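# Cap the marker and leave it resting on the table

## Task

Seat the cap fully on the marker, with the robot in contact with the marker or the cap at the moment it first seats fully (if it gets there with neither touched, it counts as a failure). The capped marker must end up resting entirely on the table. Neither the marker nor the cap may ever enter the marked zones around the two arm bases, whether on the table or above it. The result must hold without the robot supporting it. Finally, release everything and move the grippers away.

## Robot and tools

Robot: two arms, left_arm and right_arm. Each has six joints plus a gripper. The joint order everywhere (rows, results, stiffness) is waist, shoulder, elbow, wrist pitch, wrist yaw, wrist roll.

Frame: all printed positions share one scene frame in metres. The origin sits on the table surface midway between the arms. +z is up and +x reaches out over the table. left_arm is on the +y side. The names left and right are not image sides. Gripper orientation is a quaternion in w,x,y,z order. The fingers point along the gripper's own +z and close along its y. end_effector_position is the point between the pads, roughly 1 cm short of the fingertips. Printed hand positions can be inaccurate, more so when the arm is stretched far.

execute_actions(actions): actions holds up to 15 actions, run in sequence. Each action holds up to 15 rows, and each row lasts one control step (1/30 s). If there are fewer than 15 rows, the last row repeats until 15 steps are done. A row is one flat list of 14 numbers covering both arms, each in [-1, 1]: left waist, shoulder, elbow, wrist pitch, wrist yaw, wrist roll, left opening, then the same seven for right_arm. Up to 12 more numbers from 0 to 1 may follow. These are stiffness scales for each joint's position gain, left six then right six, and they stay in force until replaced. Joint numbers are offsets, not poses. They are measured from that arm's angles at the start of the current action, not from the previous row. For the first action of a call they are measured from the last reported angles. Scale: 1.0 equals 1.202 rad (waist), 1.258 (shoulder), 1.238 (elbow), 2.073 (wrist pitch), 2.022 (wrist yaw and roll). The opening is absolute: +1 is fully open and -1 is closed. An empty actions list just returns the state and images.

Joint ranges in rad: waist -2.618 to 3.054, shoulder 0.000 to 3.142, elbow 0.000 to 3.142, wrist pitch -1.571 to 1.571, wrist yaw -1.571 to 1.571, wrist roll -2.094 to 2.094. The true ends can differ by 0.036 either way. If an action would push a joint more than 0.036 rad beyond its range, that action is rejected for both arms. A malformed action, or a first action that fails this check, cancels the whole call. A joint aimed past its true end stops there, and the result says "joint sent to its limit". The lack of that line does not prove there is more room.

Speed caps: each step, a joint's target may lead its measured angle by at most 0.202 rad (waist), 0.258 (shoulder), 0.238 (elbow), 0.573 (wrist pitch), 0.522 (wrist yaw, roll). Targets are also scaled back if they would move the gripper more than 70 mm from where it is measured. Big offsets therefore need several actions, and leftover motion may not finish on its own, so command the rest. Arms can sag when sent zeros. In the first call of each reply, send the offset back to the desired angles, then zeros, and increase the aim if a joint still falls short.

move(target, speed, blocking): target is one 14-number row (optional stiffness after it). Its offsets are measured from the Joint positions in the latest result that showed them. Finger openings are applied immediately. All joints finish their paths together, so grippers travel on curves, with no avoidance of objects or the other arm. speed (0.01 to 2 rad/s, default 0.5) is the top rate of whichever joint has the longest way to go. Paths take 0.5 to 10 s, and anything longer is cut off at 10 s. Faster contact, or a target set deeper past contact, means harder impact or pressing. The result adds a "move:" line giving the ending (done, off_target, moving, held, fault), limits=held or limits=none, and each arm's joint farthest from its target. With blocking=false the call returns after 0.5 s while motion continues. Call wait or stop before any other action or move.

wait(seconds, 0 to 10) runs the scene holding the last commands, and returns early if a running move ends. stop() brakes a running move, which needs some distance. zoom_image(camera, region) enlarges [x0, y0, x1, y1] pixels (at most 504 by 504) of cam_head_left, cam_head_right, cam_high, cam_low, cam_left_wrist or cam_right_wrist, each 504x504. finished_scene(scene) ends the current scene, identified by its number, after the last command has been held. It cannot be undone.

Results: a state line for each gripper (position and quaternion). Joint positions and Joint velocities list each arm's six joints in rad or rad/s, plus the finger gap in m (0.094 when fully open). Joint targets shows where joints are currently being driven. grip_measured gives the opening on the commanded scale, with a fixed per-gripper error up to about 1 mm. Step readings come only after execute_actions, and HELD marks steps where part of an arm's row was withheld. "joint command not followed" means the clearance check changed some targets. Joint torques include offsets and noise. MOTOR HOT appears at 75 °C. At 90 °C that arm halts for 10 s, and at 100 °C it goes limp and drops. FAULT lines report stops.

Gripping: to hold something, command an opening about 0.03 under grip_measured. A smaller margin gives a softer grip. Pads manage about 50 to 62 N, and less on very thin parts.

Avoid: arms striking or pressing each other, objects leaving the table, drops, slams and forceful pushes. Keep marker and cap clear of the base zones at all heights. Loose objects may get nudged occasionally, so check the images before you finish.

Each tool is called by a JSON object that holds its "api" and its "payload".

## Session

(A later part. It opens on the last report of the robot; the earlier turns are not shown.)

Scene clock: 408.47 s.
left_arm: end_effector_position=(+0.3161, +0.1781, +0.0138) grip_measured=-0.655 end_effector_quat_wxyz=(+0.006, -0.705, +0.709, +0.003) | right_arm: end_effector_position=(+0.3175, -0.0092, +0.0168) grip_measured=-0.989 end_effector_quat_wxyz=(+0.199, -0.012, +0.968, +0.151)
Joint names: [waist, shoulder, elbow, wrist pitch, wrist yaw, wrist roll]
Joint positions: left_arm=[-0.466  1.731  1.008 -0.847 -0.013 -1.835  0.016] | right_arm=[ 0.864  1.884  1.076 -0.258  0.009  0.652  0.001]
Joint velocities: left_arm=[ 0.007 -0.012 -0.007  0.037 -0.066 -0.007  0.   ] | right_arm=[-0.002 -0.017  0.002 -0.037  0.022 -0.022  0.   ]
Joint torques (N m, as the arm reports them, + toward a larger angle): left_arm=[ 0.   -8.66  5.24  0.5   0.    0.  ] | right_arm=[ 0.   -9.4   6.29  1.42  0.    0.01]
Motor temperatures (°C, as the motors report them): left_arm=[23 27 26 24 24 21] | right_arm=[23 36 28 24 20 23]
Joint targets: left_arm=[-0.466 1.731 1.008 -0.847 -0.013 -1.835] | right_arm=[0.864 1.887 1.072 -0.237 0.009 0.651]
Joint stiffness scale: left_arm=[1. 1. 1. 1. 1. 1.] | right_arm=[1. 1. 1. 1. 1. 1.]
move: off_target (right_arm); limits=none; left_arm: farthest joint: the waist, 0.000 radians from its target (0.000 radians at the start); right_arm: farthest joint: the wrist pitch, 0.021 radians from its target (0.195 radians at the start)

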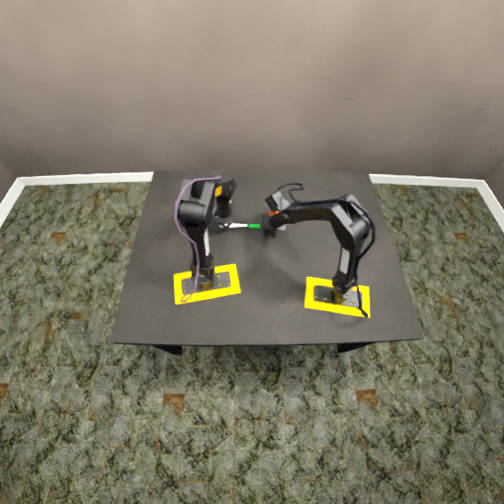

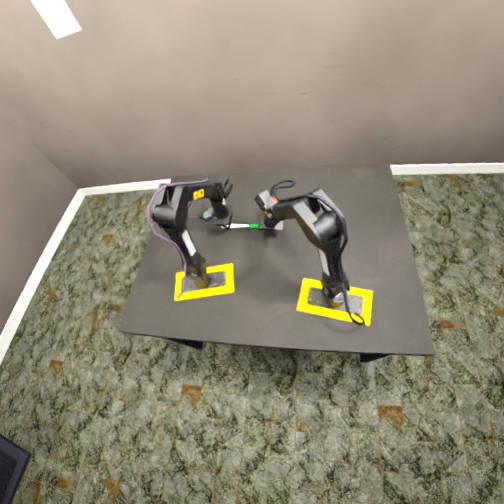

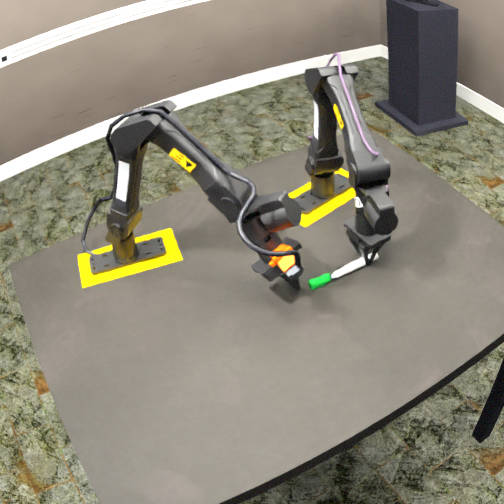

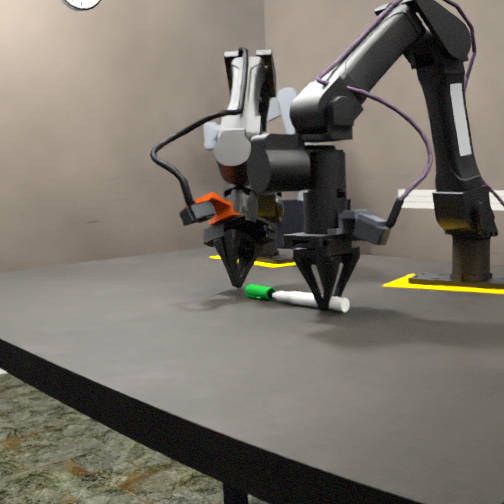

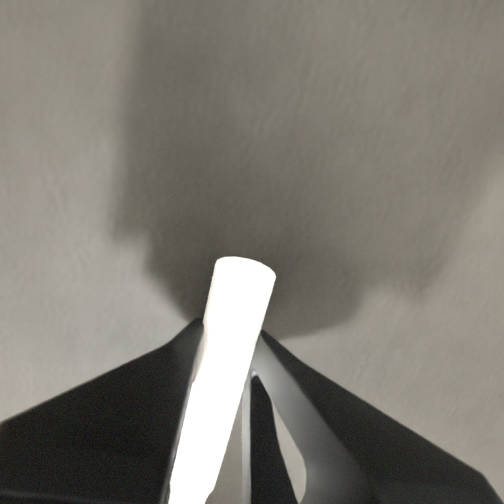

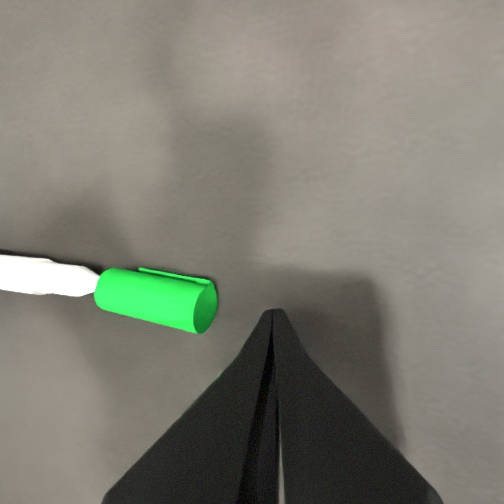

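{"api": "move", "payload": {"target": [0,0,0,0,0,0,-0.75,0.06,0.08,0.125,-0.025,0,0.03,-1], "speed": 0.1}}

{"api": "zoom_image", "payload": {"camera": "cam_low", "region": [180,200,380,330]}}

Scene clock: 420.80 s.
left_arm: end_effector_position=(+0.3161, +0.1781, +0.0138) grip_measured=-0.655 end_effector_quat_wxyz=(+0.006, -0.705, +0.709, +0.003) | right_arm: end_effector_position=(+0.3171, +0.0261, +0.0111) grip_measured=-0.989 end_effector_quat_wxyz=(+0.183, -0.016, +0.971, +0.155)
Joint names: [waist, shoulder, elbow, wrist pitch, wrist yaw, wrist roll]
Joint positions: left_arm=[-0.466  1.731  1.008 -0.847 -0.013 -1.835  0.016] | right_arm=[ 0.926  1.979  1.198 -0.305  0.01   0.704  0.001]
Joint velocities: left_arm=[-0.007  0.007  0.002 -0.051 -0.007  0.051 -0.001] | right_arm=[-0.022 -0.012 -0.002 -0.066 -0.022 -0.007  0.   ]
Joint torques (N m, as the arm reports them, + toward a larger angle): left_arm=[ 0.08 -8.62  5.3   0.49  0.01  0.01] | right_arm=[  0.93 -10.22   9.     1.14  -0.01   0.06]
Motor temperatures (°C, as the motors report them): left_arm=[23 27 26 24 24 21] | right_arm=[23 34 28 25 20 23]
Joint targets: left_arm=[-0.466 1.731 1.008 -0.847 -0.013 -1.835] | right_arm=[0.936 1.984 1.231 -0.310 0.009 0.713]
Joint stiffness scale: left_arm=[1. 1. 1. 1. 1. 1.] | right_arm=[1. 1. 1. 1. 1. 1.]
move: off_target (right_arm); limits=none; left_arm: farthest joint: the waist, 0.000 radians from its target (0.000 radians at the start); right_arm: farthest joint: the elbow, 0.033 radians from its target (0.155 radians at the start)

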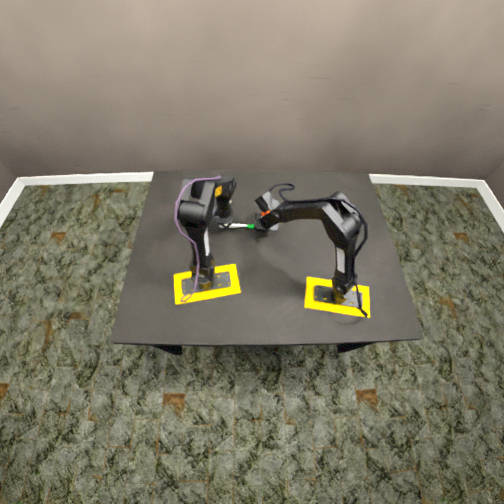

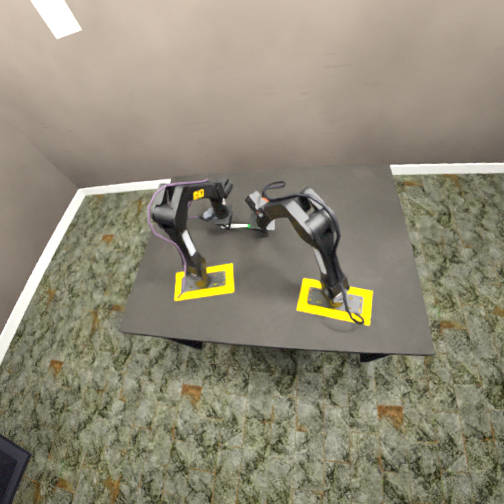

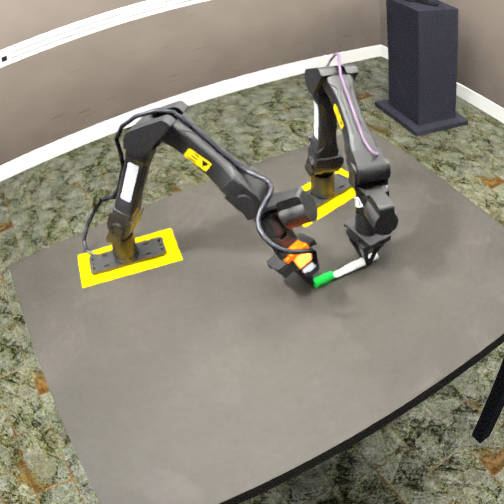

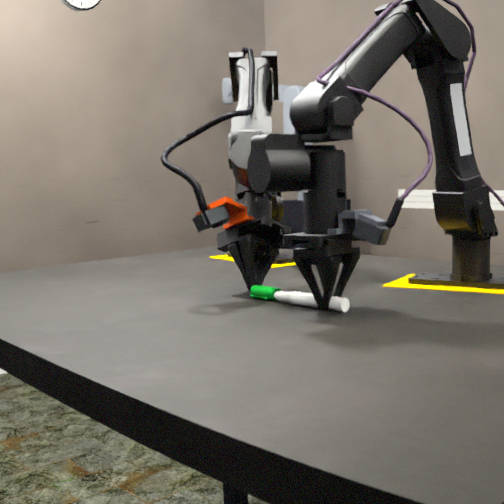

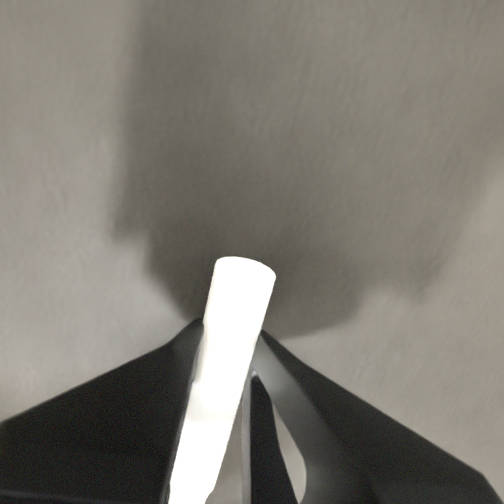

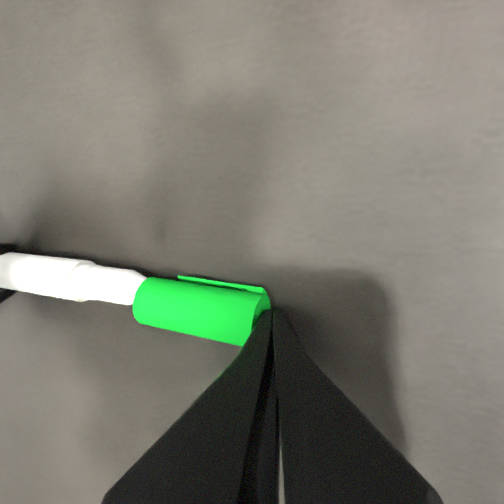

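Region (180, 200, 380, 330) of cam_low's 504x504 image, scaled by 2.520, with more detail than that image has; it fills the top 328 rows of this view, and the rest is white.

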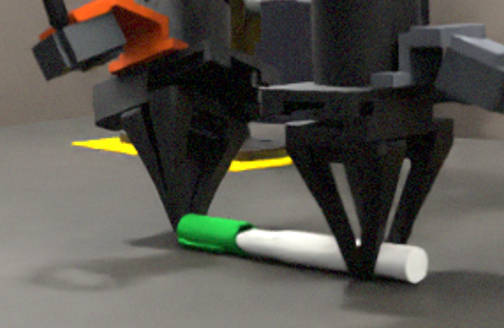

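{"api": "move", "payload": {"target": [0,0,0,0,0,0,-0.75,0.05,0.056,0.104,-0.017,0,0.025,-1], "speed": 0.08}}

{"api": "zoom_image", "payload": {"camera": "cam_low", "region": [180,200,380,330]}}

Scene clock: 427.93 s.
left_arm: end_effector_position=(+0.3162, +0.1786, +0.0138) grip_measured=-0.655 end_effector_quat_wxyz=(+0.007, -0.705, +0.709, +0.003) | right_arm: end_effector_position=(+0.3167, +0.0504, +0.0086) grip_measured=-0.989 end_effector_quat_wxyz=(+0.175, -0.014, +0.972, +0.156)
Joint names: [waist, shoulder, elbow, wrist pitch, wrist yaw, wrist roll]
Joint positions: left_arm=[-0.466  1.731  1.008 -0.847 -0.016 -1.835  0.016] | right_arm=[ 0.967  2.045  1.292 -0.347  0.017  0.747  0.   ]
Joint velocities: left_arm=[-0.007 -0.002  0.002 -0.081  0.037  0.022  0.   ] | right_arm=[-0.002 -0.017  0.027  0.007  0.022  0.022  0.   ]
Joint torques (N m, as the arm reports them, + toward a larger angle): left_arm=[ 0.03 -8.63  5.25  0.47  0.02  0.03] | right_arm=[  1.54 -10.82   9.23   1.2   -0.06   0.05]
Motor temperatures (°C, as the motors report them): left_arm=[23 27 26 24 24 21] | right_arm=[23 33 29 25 20 23]
Joint targets: left_arm=[-0.466 1.731 1.008 -0.847 -0.013 -1.835] | right_arm=[0.986 2.050 1.327 -0.340 0.010 0.755]
Joint stiffness scale: left_arm=[1. 1. 1. 1. 1. 1.] | right_arm=[1. 1. 1. 1. 1. 1.]
move: off_target (right_arm); limits=none; left_arm: farthest joint: the wrist yaw, 0.003 radians from its target (0.000 radians at the start); right_arm: farthest joint: the elbow, 0.034 radians from its target (0.129 radians at the start)

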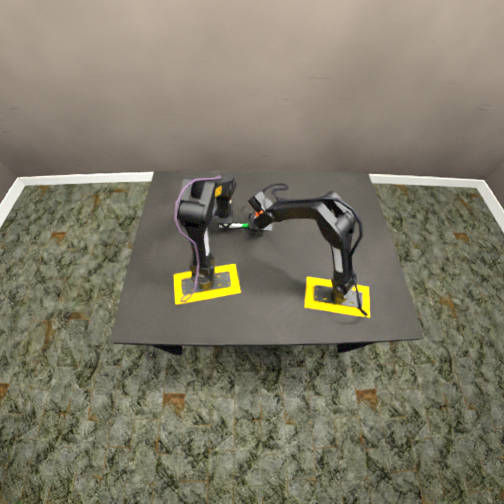

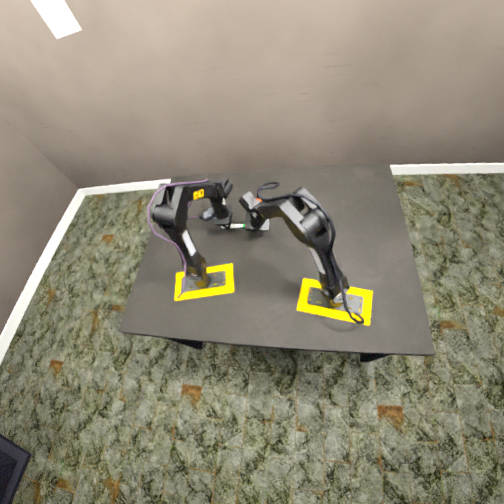

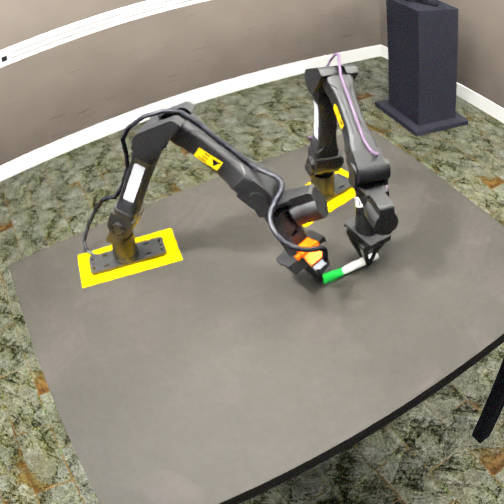

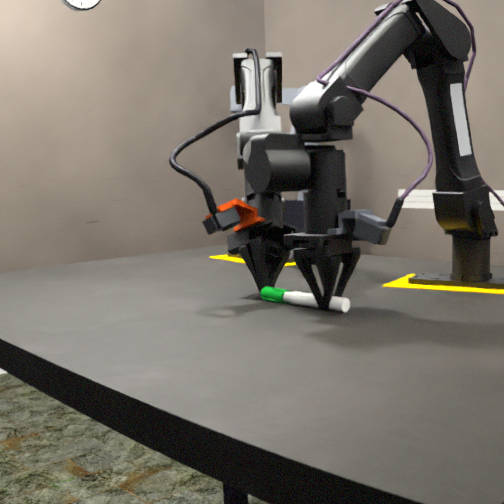

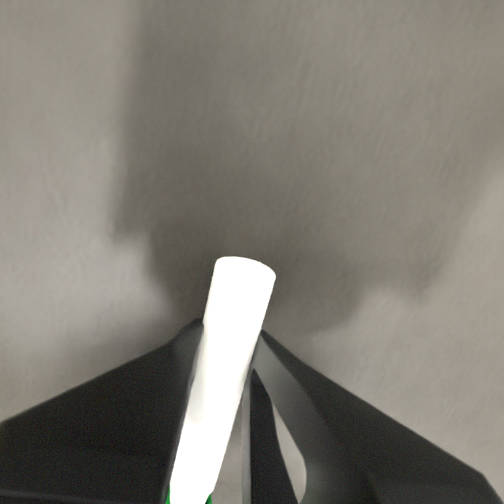

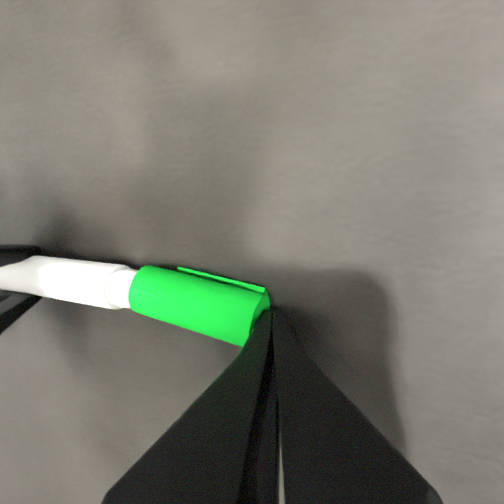

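Region (180, 200, 380, 330) of cam_low's 504x504 image, scaled by 2.520, with more detail than that image has; it fills the top 328 rows of this view, and the rest is white.

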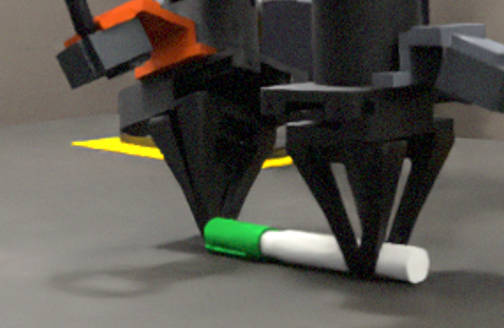

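{"api": "move", "payload": {"target": [0,0,0,0,0,0,-0.75, 0.045,0.03,0.1,-0.01,0,0.02,-1], "speed": 0.1}}

{"api": "zoom_image", "payload": {"camera": "cam_low", "region": [180,200,380,330]}}

Scene clock: 449.43 s.
left_arm: end_effector_position=(+0.3169, +0.1827, +0.0139) grip_measured=-0.655 end_effector_quat_wxyz=(+0.017, -0.704, +0.710, +0.010) | right_arm: end_effector_position=(+0.3176, +0.0619, +0.0101) grip_measured=-0.990 end_effector_quat_wxyz=(+0.173, -0.008, +0.975, +0.142)
Joint names: [waist, shoulder, elbow, wrist pitch, wrist yaw, wrist roll]
Joint positions: left_arm=[-0.466  1.731  1.008 -0.848 -0.039 -1.835  0.016] | right_arm=[ 0.994  2.084  1.372 -0.41   0.049  0.78   0.   ]
Joint velocities: left_arm=[-0.002 -0.012  0.012  0.022 -0.066  0.051 -0.   ] | right_arm=[-0.002 -0.012 -0.007 -0.007 -0.022 -0.007 -0.   ]
Joint torques (N m, as the arm reports them, + toward a larger angle): left_arm=[ 0.04 -8.63  5.18  0.48  0.18  0.02] | right_arm=[  2.19 -12.02   9.99   1.51  -0.28   0.12]
Motor temperatures (°C, as the motors report them): left_arm=[23 27 26 24 24 21] | right_arm=[23 34 30 26 20 23]
Joint targets: left_arm=[-0.466 1.731 1.008 -0.847 -0.016 -1.835] | right_arm=[1.021 2.082 1.416 -0.367 0.017 0.787]
Joint stiffness scale: left_arm=[1. 1. 1. 1. 1. 1.] | right_arm=[1. 1. 1. 1. 1. 1.]
move: off_target (left_arm, right_arm); limits=none; left_arm: farthest joint: the wrist yaw, 0.023 radians from its target (0.000 radians at the start); right_arm: farthest joint: the elbow, 0.044 radians from its target (0.123 radians at the start)

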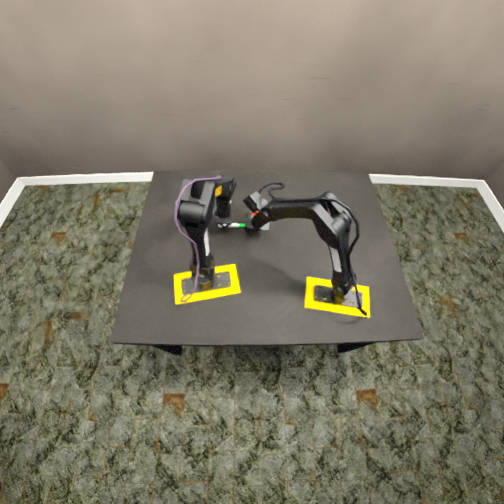

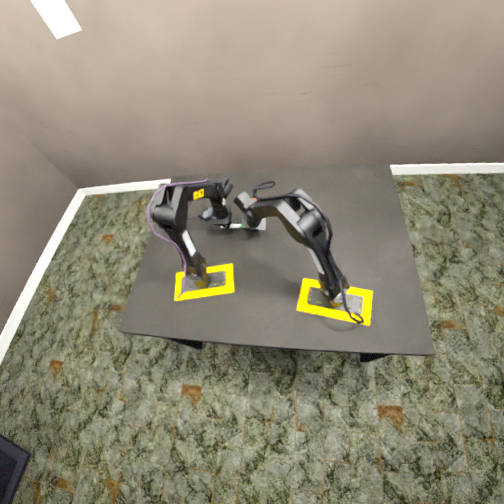

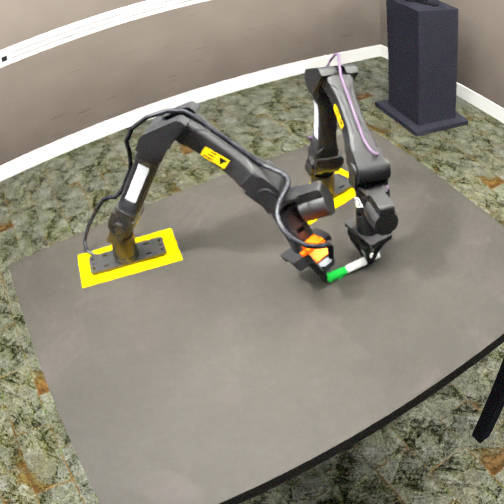

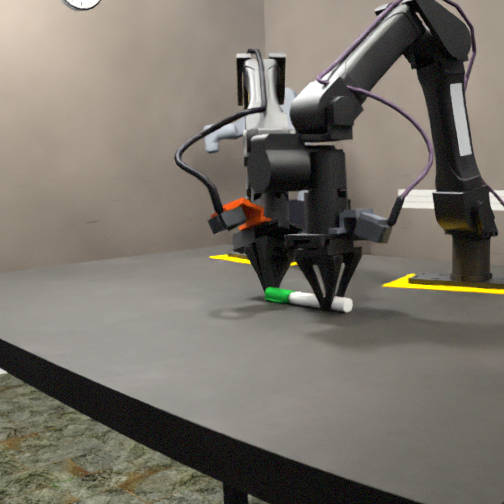

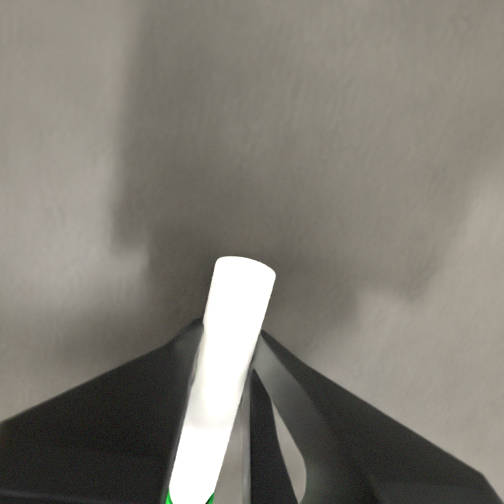

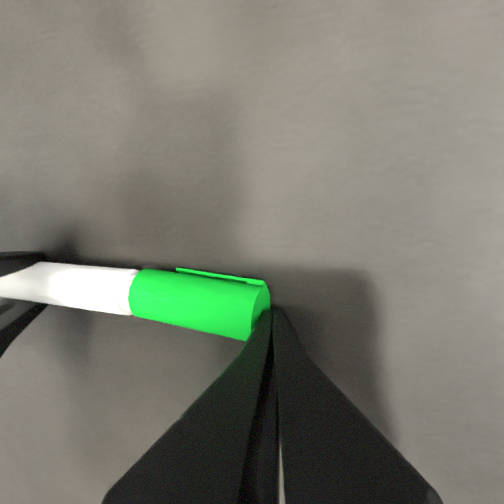

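Region (180, 200, 380, 330) of cam_low's 504x504 image, scaled by 2.520, with more detail than that image has; it fills the top 328 rows of this view, and the rest is white.

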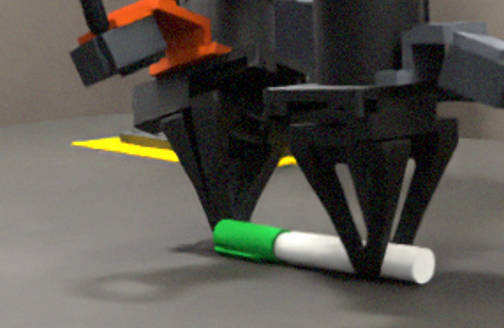

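{"api": "zoom_image", "payload": {"camera": "cam_right_wrist", "region": [60,220,300,380]}}

{"api": "zoom_image", "payload": {"camera": "cam_head_left", "region": [190,190,300,260]}}

Region (60, 220, 300, 380) of cam_right_wrist's 504x504 image, scaled by 2.100, with more detail than that image has.

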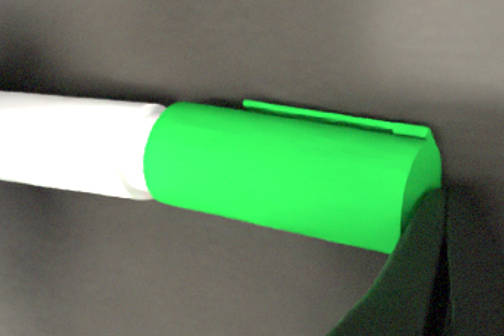

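Region (190, 190, 300, 260) of cam_head_left's 504x504 image, scaled by 4.582, with more detail than that image has; it fills the top 321 rows of this view, and the rest is white.

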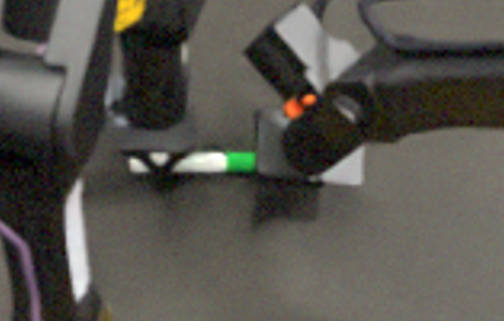

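{"api": "move", "payload": {"target": [-0.02,0,0,0,0.01,0,-0.8, 0.055,0.012,0.08,0.015,-0.02,0.015,-1], "speed": 0.1}}

{"api": "zoom_image", "payload": {"camera": "cam_right_wrist", "region": [60,220,300,380]}}

Scene clock: 462.73 s.
left_arm: end_effector_position=(+0.3141, +0.1893, +0.0143) grip_measured=-0.655 end_effector_quat_wxyz=(+0.026, -0.702, +0.712, +0.025) | right_arm: end_effector_position=(+0.3122, +0.0701, +0.0109) grip_measured=-0.990 end_effector_quat_wxyz=(+0.170, -0.008, +0.977, +0.129)
Joint names: [waist, shoulder, elbow, wrist pitch, wrist yaw, wrist roll]
Joint positions: left_arm=[-0.466  1.731  1.008 -0.867 -0.07  -1.829  0.016] | right_arm=[ 1.024  2.105  1.418 -0.46   0.075  0.804  0.   ]
Joint velocities: left_arm=[ 0.002 -0.002 -0.017 -0.037 -0.11  -0.037 -0.001] | right_arm=[-0.002  0.012  0.007  0.007 -0.037 -0.007 -0.   ]
Joint torques (N m, as the arm reports them, + toward a larger angle): left_arm=[-2.14 -8.6   5.17  0.61  0.44 -0.03] | right_arm=[  3.04 -12.62  10.63   1.88  -0.59   0.09]
Motor temperatures (°C, as the motors report them): left_arm=[23 27 26 24 24 21] | right_arm=[23 34 31 27 20 23]
Joint targets: left_arm=[-0.490 1.731 1.008 -0.848 -0.019 -1.834] | right_arm=[1.061 2.099 1.471 -0.379 0.009 0.810]
Joint stiffness scale: left_arm=[1. 1. 1. 1. 1. 1.] | right_arm=[1. 1. 1. 1. 1. 1.]
move: off_target (left_arm, right_arm); limits=none; left_arm: farthest joint: the wrist yaw, 0.052 radians from its target (0.020 radians at the start); right_arm: farthest joint: the wrist pitch, 0.081 radians from its target (0.031 radians at the start)

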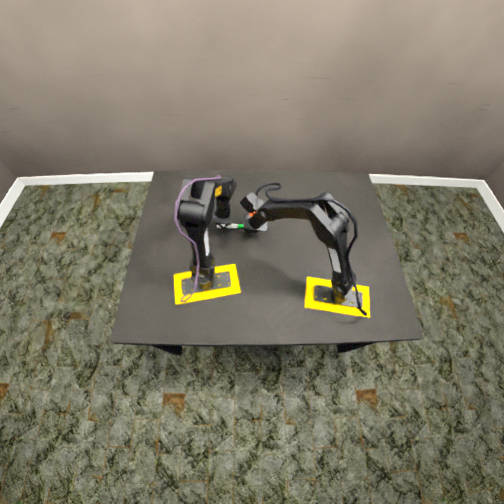

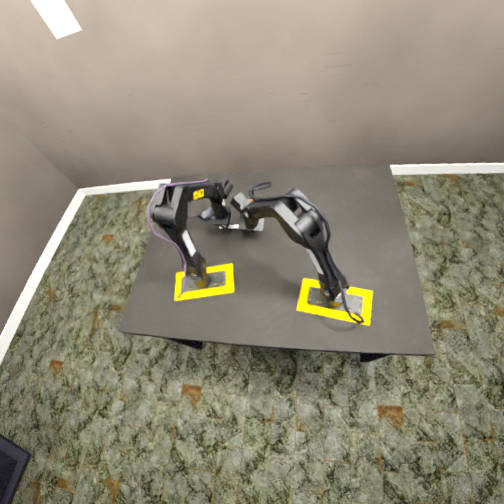

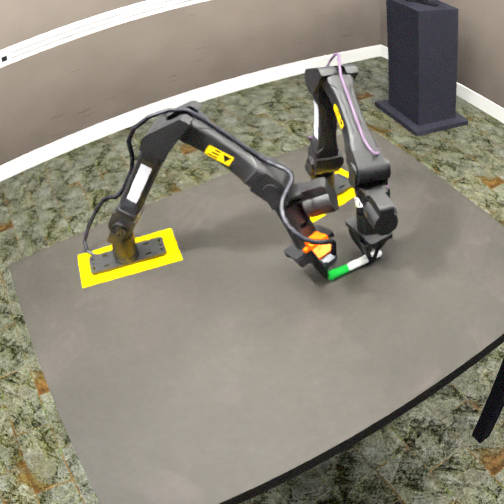

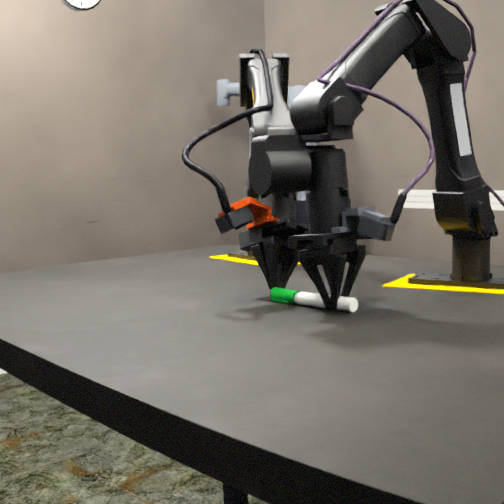

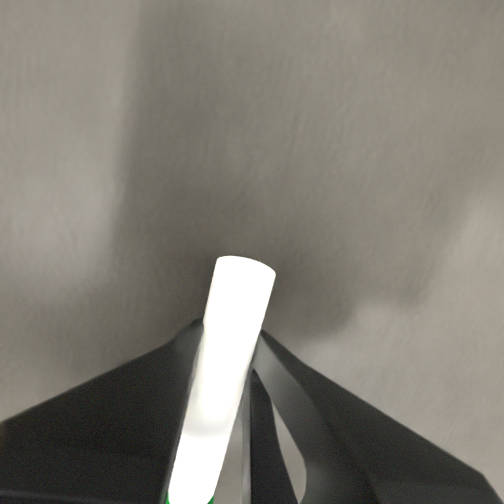

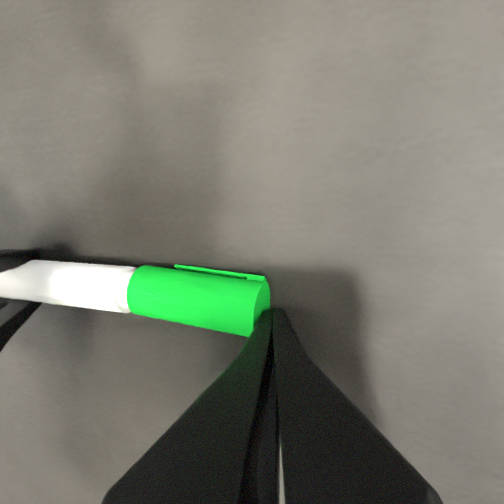

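Region (60, 220, 300, 380) of cam_right_wrist's 504x504 image, scaled by 2.100, with more detail than that image has.

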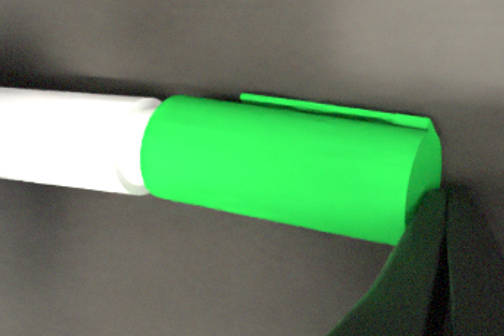

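{"api": "move", "payload": {"target": [-0.05,0,0,0.02,0.07,0,-0.8, 0.07,0,0.07,0.08,-0.04,0.005,-1], "speed": 0.1}}

{"api": "zoom_image", "payload": {"camera": "cam_right_wrist", "region": [60,220,300,380]}}

Scene clock: 470.93 s.
left_arm: end_effector_position=(+0.3135, +0.1884, +0.0142) grip_measured=-0.655 end_effector_quat_wxyz=(+0.024, -0.701, +0.713, +0.025) | right_arm: end_effector_position=(+0.3110, +0.0692, +0.0104) grip_measured=-0.990 end_effector_quat_wxyz=(+0.173, -0.009, +0.977, +0.122)
Joint names: [waist, shoulder, elbow, wrist pitch, wrist yaw, wrist roll]
Joint positions: left_arm=[-0.468  1.731  1.008 -0.868 -0.066 -1.827  0.016] | right_arm=[ 1.029  2.105  1.418 -0.466  0.089  0.805  0.   ]
Joint velocities: left_arm=[-0.022  0.002 -0.012 -0.081  0.051 -0.11  -0.001] | right_arm=[ 0.017 -0.027 -0.002  0.007  0.037 -0.022 -0.   ]
Joint torques (N m, as the arm reports them, + toward a larger angle): left_arm=[-0.02 -8.59  5.13  0.46 -0.04  0.01] | right_arm=[ -0.04 -12.05   6.79   1.09   0.02   0.02]
Motor temperatures (°C, as the motors report them): left_arm=[23 27 26 24 24 21] | right_arm=[23 35 31 28 20 23]
Joint targets: left_arm=[-0.468 1.731 1.008 -0.867 -0.066 -1.828] | right_arm=[1.029 2.105 1.418 -0.462 0.087 0.805]
Joint stiffness scale: left_arm=[1. 1. 1. 1. 1. 1.] | right_arm=[1. 1. 1. 1. 1. 1.]
move: held (left_arm, right_arm); limits=held; held on 33 of 57 steps (right_arm, left_arm), including the last (right_arm, left_arm); left_arm: farthest joint: the wrist yaw, 0.138 radians from its target (0.142 radians at the start); right_arm: farthest joint: the wrist pitch, 0.172 radians from its target (0.166 radians at the start)
joint command not followed: on one or more control steps a check withheld the commanded joint targets of the left arm, and it was not sent them on those steps. On the call's last step the targets were still withheld.
cause: the commanded joint targets would bring a part of the robot too close to another arm (this arm's wrist (the part past the wrist pitch) and the other arm's wrist (the part past the wrist pitch)); next, command targets that bring no part of the robot closer to that arm.
joint command not followed: on one or more control steps a check withheld the commanded joint targets of the right arm, and it was not sent them on those steps. On the call's last step the targets were still withheld.
cause: the commanded joint targets would bring a part of the robot too close to another arm (this arm's wrist (the part past the wrist pitch) and the other arm's wrist (the part past the wrist pitch)); next, command targets that bring no part of the robot closer to that arm.

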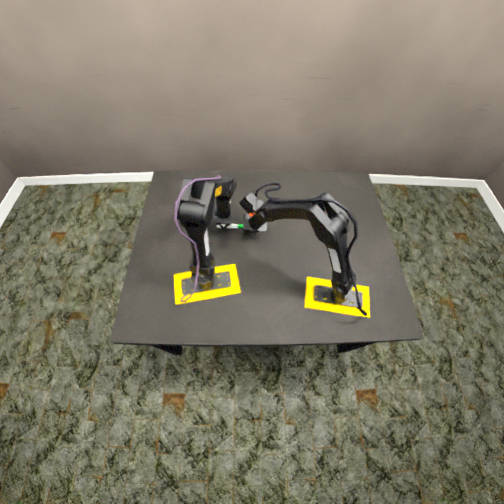

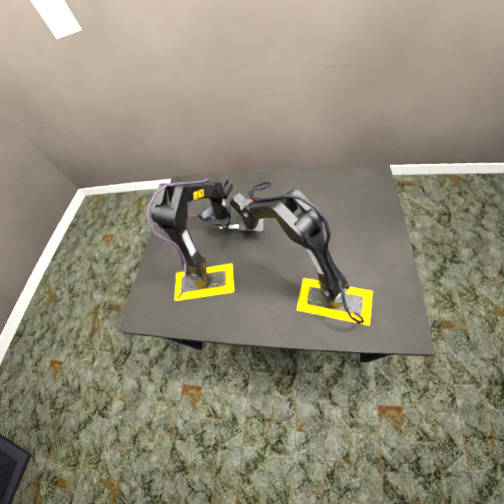

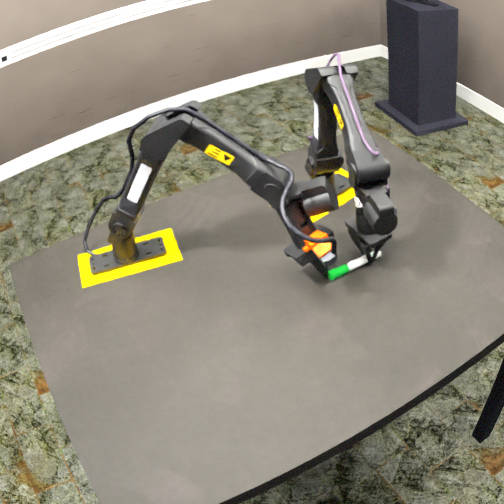

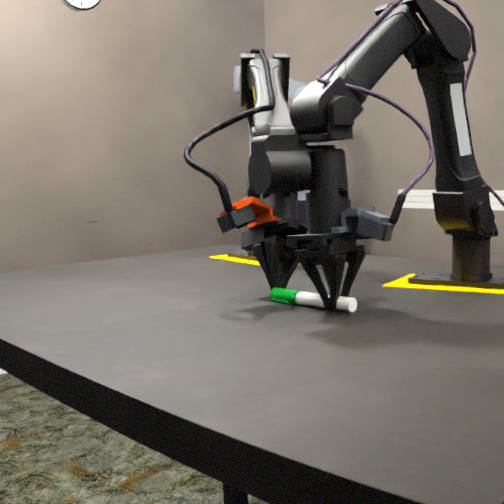

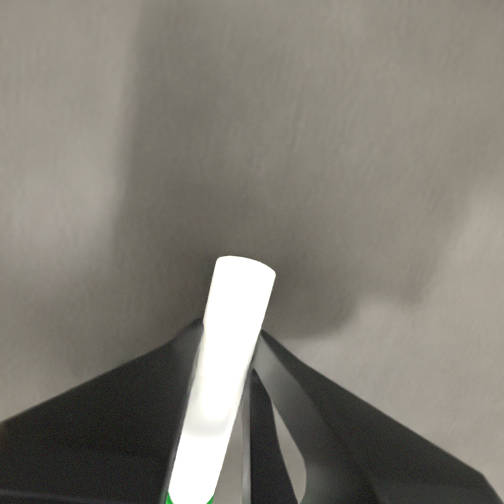

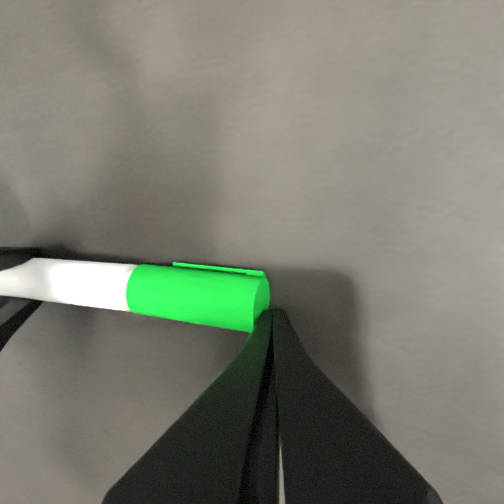

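Region (60, 220, 300, 380) of cam_right_wrist's 504x504 image, scaled by 2.100, with more detail than that image has.

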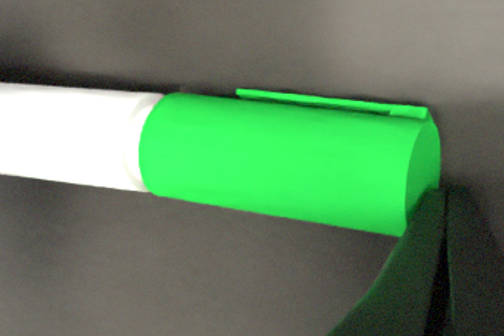

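{"api": "execute_actions", "payload": {"actions": [[[0,0,0,0,0,0,0.1,-0.02,0,0.02,0,0,0,-1]]]}}

{"api": "move", "payload": {"target": [0.115,-0.026,-0.012,0.01,0.035,0.06,0.1,-0.02,0,0.02,0,0,0,-1], "speed": 0.2}}

Scene clock: 492.20 s.
left_arm: end_effector_position=(+0.3135, +0.1884, +0.0142) grip_measured=+0.099 end_effector_quat_wxyz=(+0.024, -0.701, +0.713, +0.025) | right_arm: end_effector_position=(+0.3161, +0.0644, +0.0104) grip_measured=-0.990 end_effector_quat_wxyz=(+0.173, -0.002, +0.977, +0.122)
Joint names: [waist, shoulder, elbow, wrist pitch, wrist yaw, wrist roll]
Joint positions: left_arm=[-0.468  1.731  1.008 -0.868 -0.066 -1.827  0.052] | right_arm=[ 1.015  2.105  1.418 -0.466  0.088  0.805  0.   ]
Joint velocities: left_arm=[-0.002 -0.002 -0.012 -0.007 -0.066 -0.022  0.   ] | right_arm=[-0.007 -0.017  0.017 -0.022  0.081 -0.007 -0.   ]
Joint torques (N m, as the arm reports them, + toward a larger angle): left_arm=[ 0.07 -8.66  5.23  0.45 -0.05  0.04] | right_arm=[ -0.64 -12.04   8.58   1.06   0.04   0.02]
Motor temperatures (°C, as the motors report them): left_arm=[23 27 26 24 24 21] | right_arm=[23 35 30 27 20 23]
Joint targets: left_arm=[-0.468 1.731 1.008 -0.868 -0.066 -1.827] | right_arm=[1.006 2.105 1.443 -0.466 0.090 0.805]
Joint stiffness scale: left_arm=[1. 1. 1. 1. 1. 1.] | right_arm=[1. 1. 1. 1. 1. 1.]
Step readings (joint positions):
0: left_arm=[-0.468 1.731 1.008 -0.868 -0.066 -1.827] | right_arm=[1.029 2.105 1.418 -0.466 0.089 0.805]
1: left_arm=[-0.468 1.731 1.008 -0.868 -0.066 -1.827] | right_arm=[1.028 2.105 1.418 -0.466 0.089 0.805]
2: left_arm=[-0.468 1.731 1.008 -0.868 -0.066 -1.827] | right_arm=[1.027 2.105 1.418 -0.466 0.088 0.805]
4: left_arm=[-0.468 1.731 1.008 -0.868 -0.066 -1.827] | right_arm=[1.021 2.105 1.418 -0.466 0.088 0.805]
8: left_arm=[-0.468 1.731 1.008 -0.868 -0.066 -1.827] | right_arm=[1.015 2.105 1.418 -0.466 0.088 0.805]
15: Joint positions above

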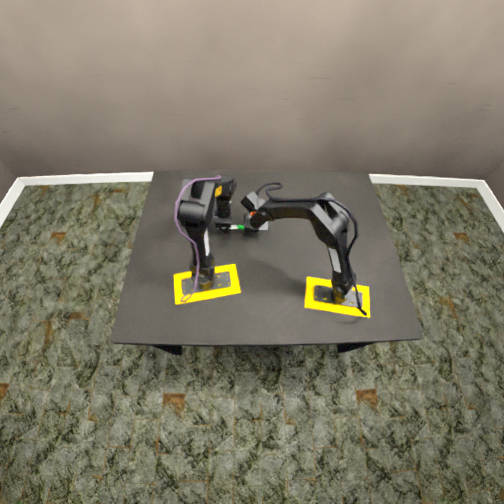

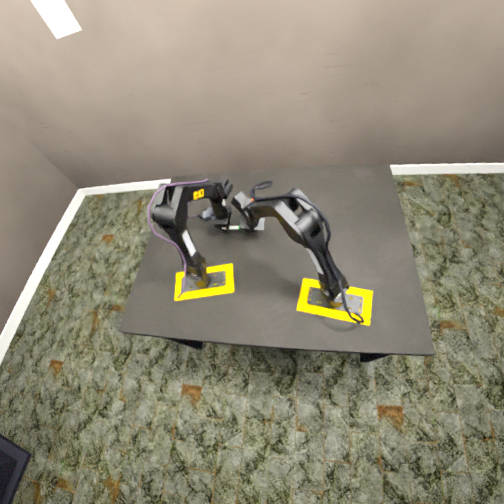

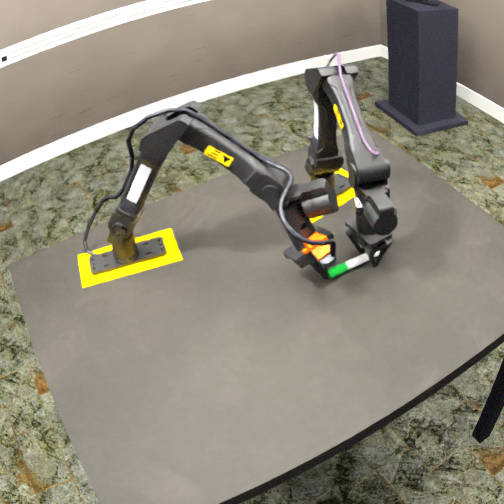

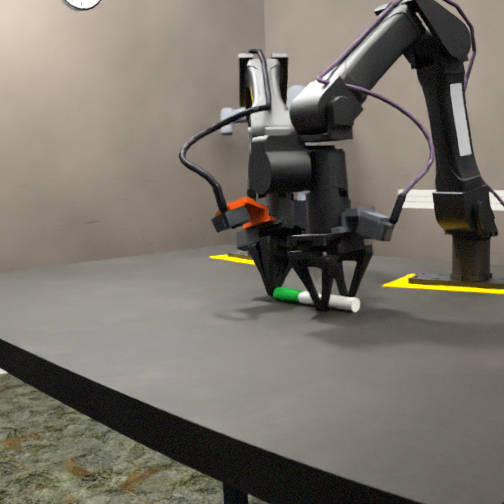

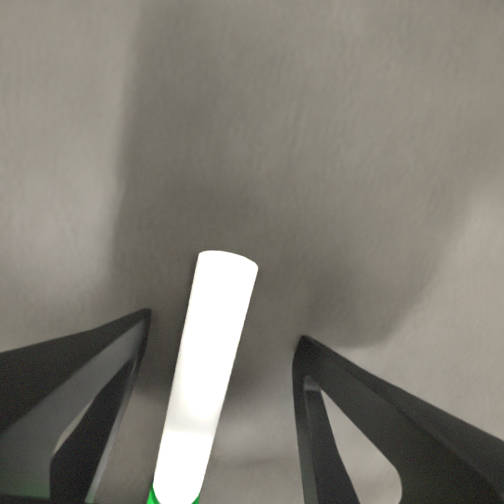

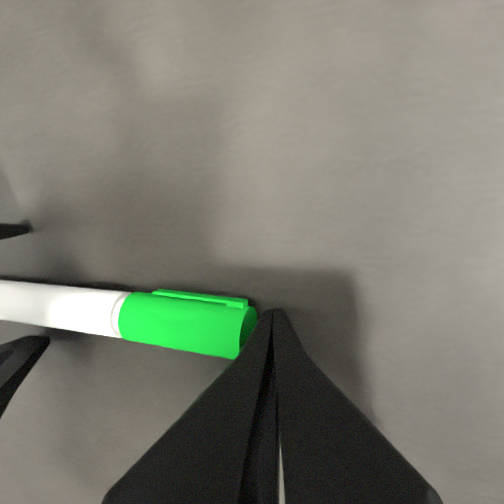

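Scene clock: 493.47 s.
left_arm: end_effector_position=(+0.3228, +0.2127, +0.0184) grip_measured=+0.099 end_effector_quat_wxyz=(+0.004, -0.707, +0.707, -0.004) | right_arm: end_effector_position=(+0.3209, +0.0596, +0.0104) grip_measured=-0.990 end_effector_quat_wxyz=(+0.174, +0.005, +0.977, +0.120)
Joint names: [waist, shoulder, elbow, wrist pitch, wrist yaw, wrist roll]
Joint positions: left_arm=[-0.336  1.713  1.008 -0.855 -0.002 -1.712  0.052] | right_arm=[ 1.     2.105  1.418 -0.466  0.088  0.805  0.   ]
Joint velocities: left_arm=[-0.002  0.002 -0.002 -0.022  0.051 -0.007 -0.002] | right_arm=[ 0.002 -0.012  0.027 -0.037  0.051 -0.022  0.   ]
Joint torques (N m, as the arm reports them, + toward a larger angle): left_arm=[  0.64 -10.04   4.24   0.58   0.07   0.08] | right_arm=[ -0.9  -12.04   8.6    1.06   0.04   0.02]
Motor temperatures (°C, as the motors report them): left_arm=[23 27 26 24 24 21] | right_arm=[23 35 30 27 20 23]
Joint targets: left_arm=[-0.329 1.698 0.993 -0.847 0.005 -1.706] | right_arm=[0.990 2.105 1.443 -0.466 0.088 0.805]
Joint stiffness scale: left_arm=[1. 1. 1. 1. 1. 1.] | right_arm=[1. 1. 1. 1. 1. 1.]
move: off_target (right_arm); limits=none; left_arm: farthest joint: the shoulder, 0.015 radians from its target (0.032 radians at the start); right_arm: farthest joint: the elbow, 0.025 radians from its target (0.025 radians at the start)

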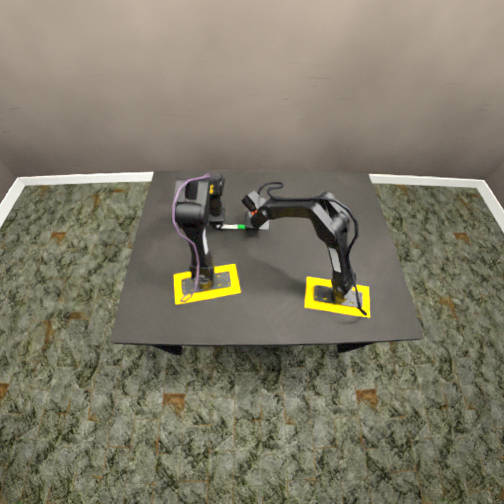

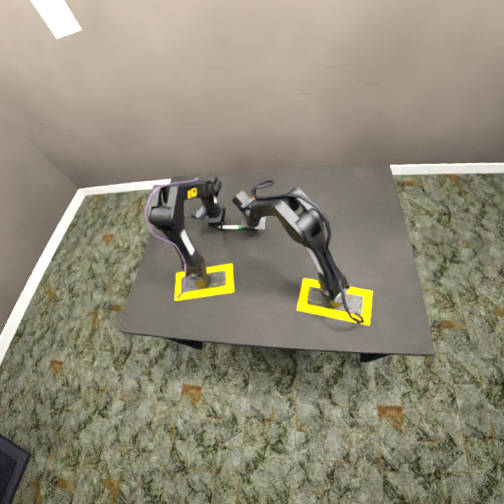

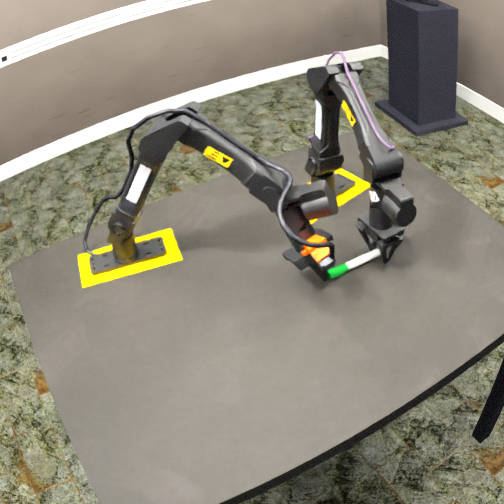

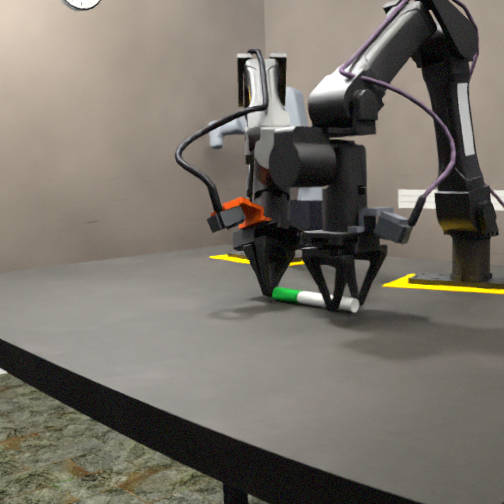

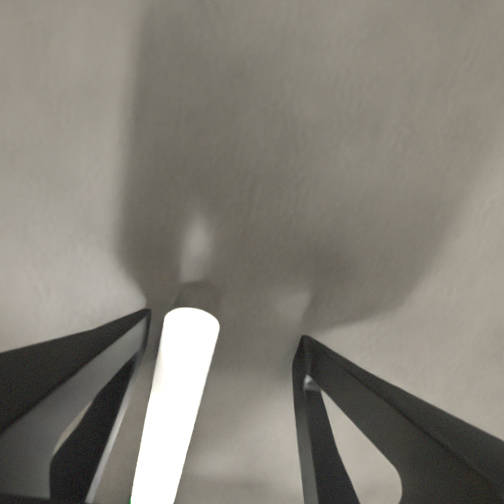

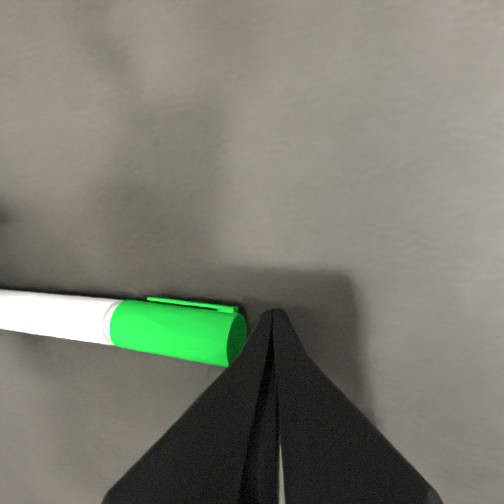

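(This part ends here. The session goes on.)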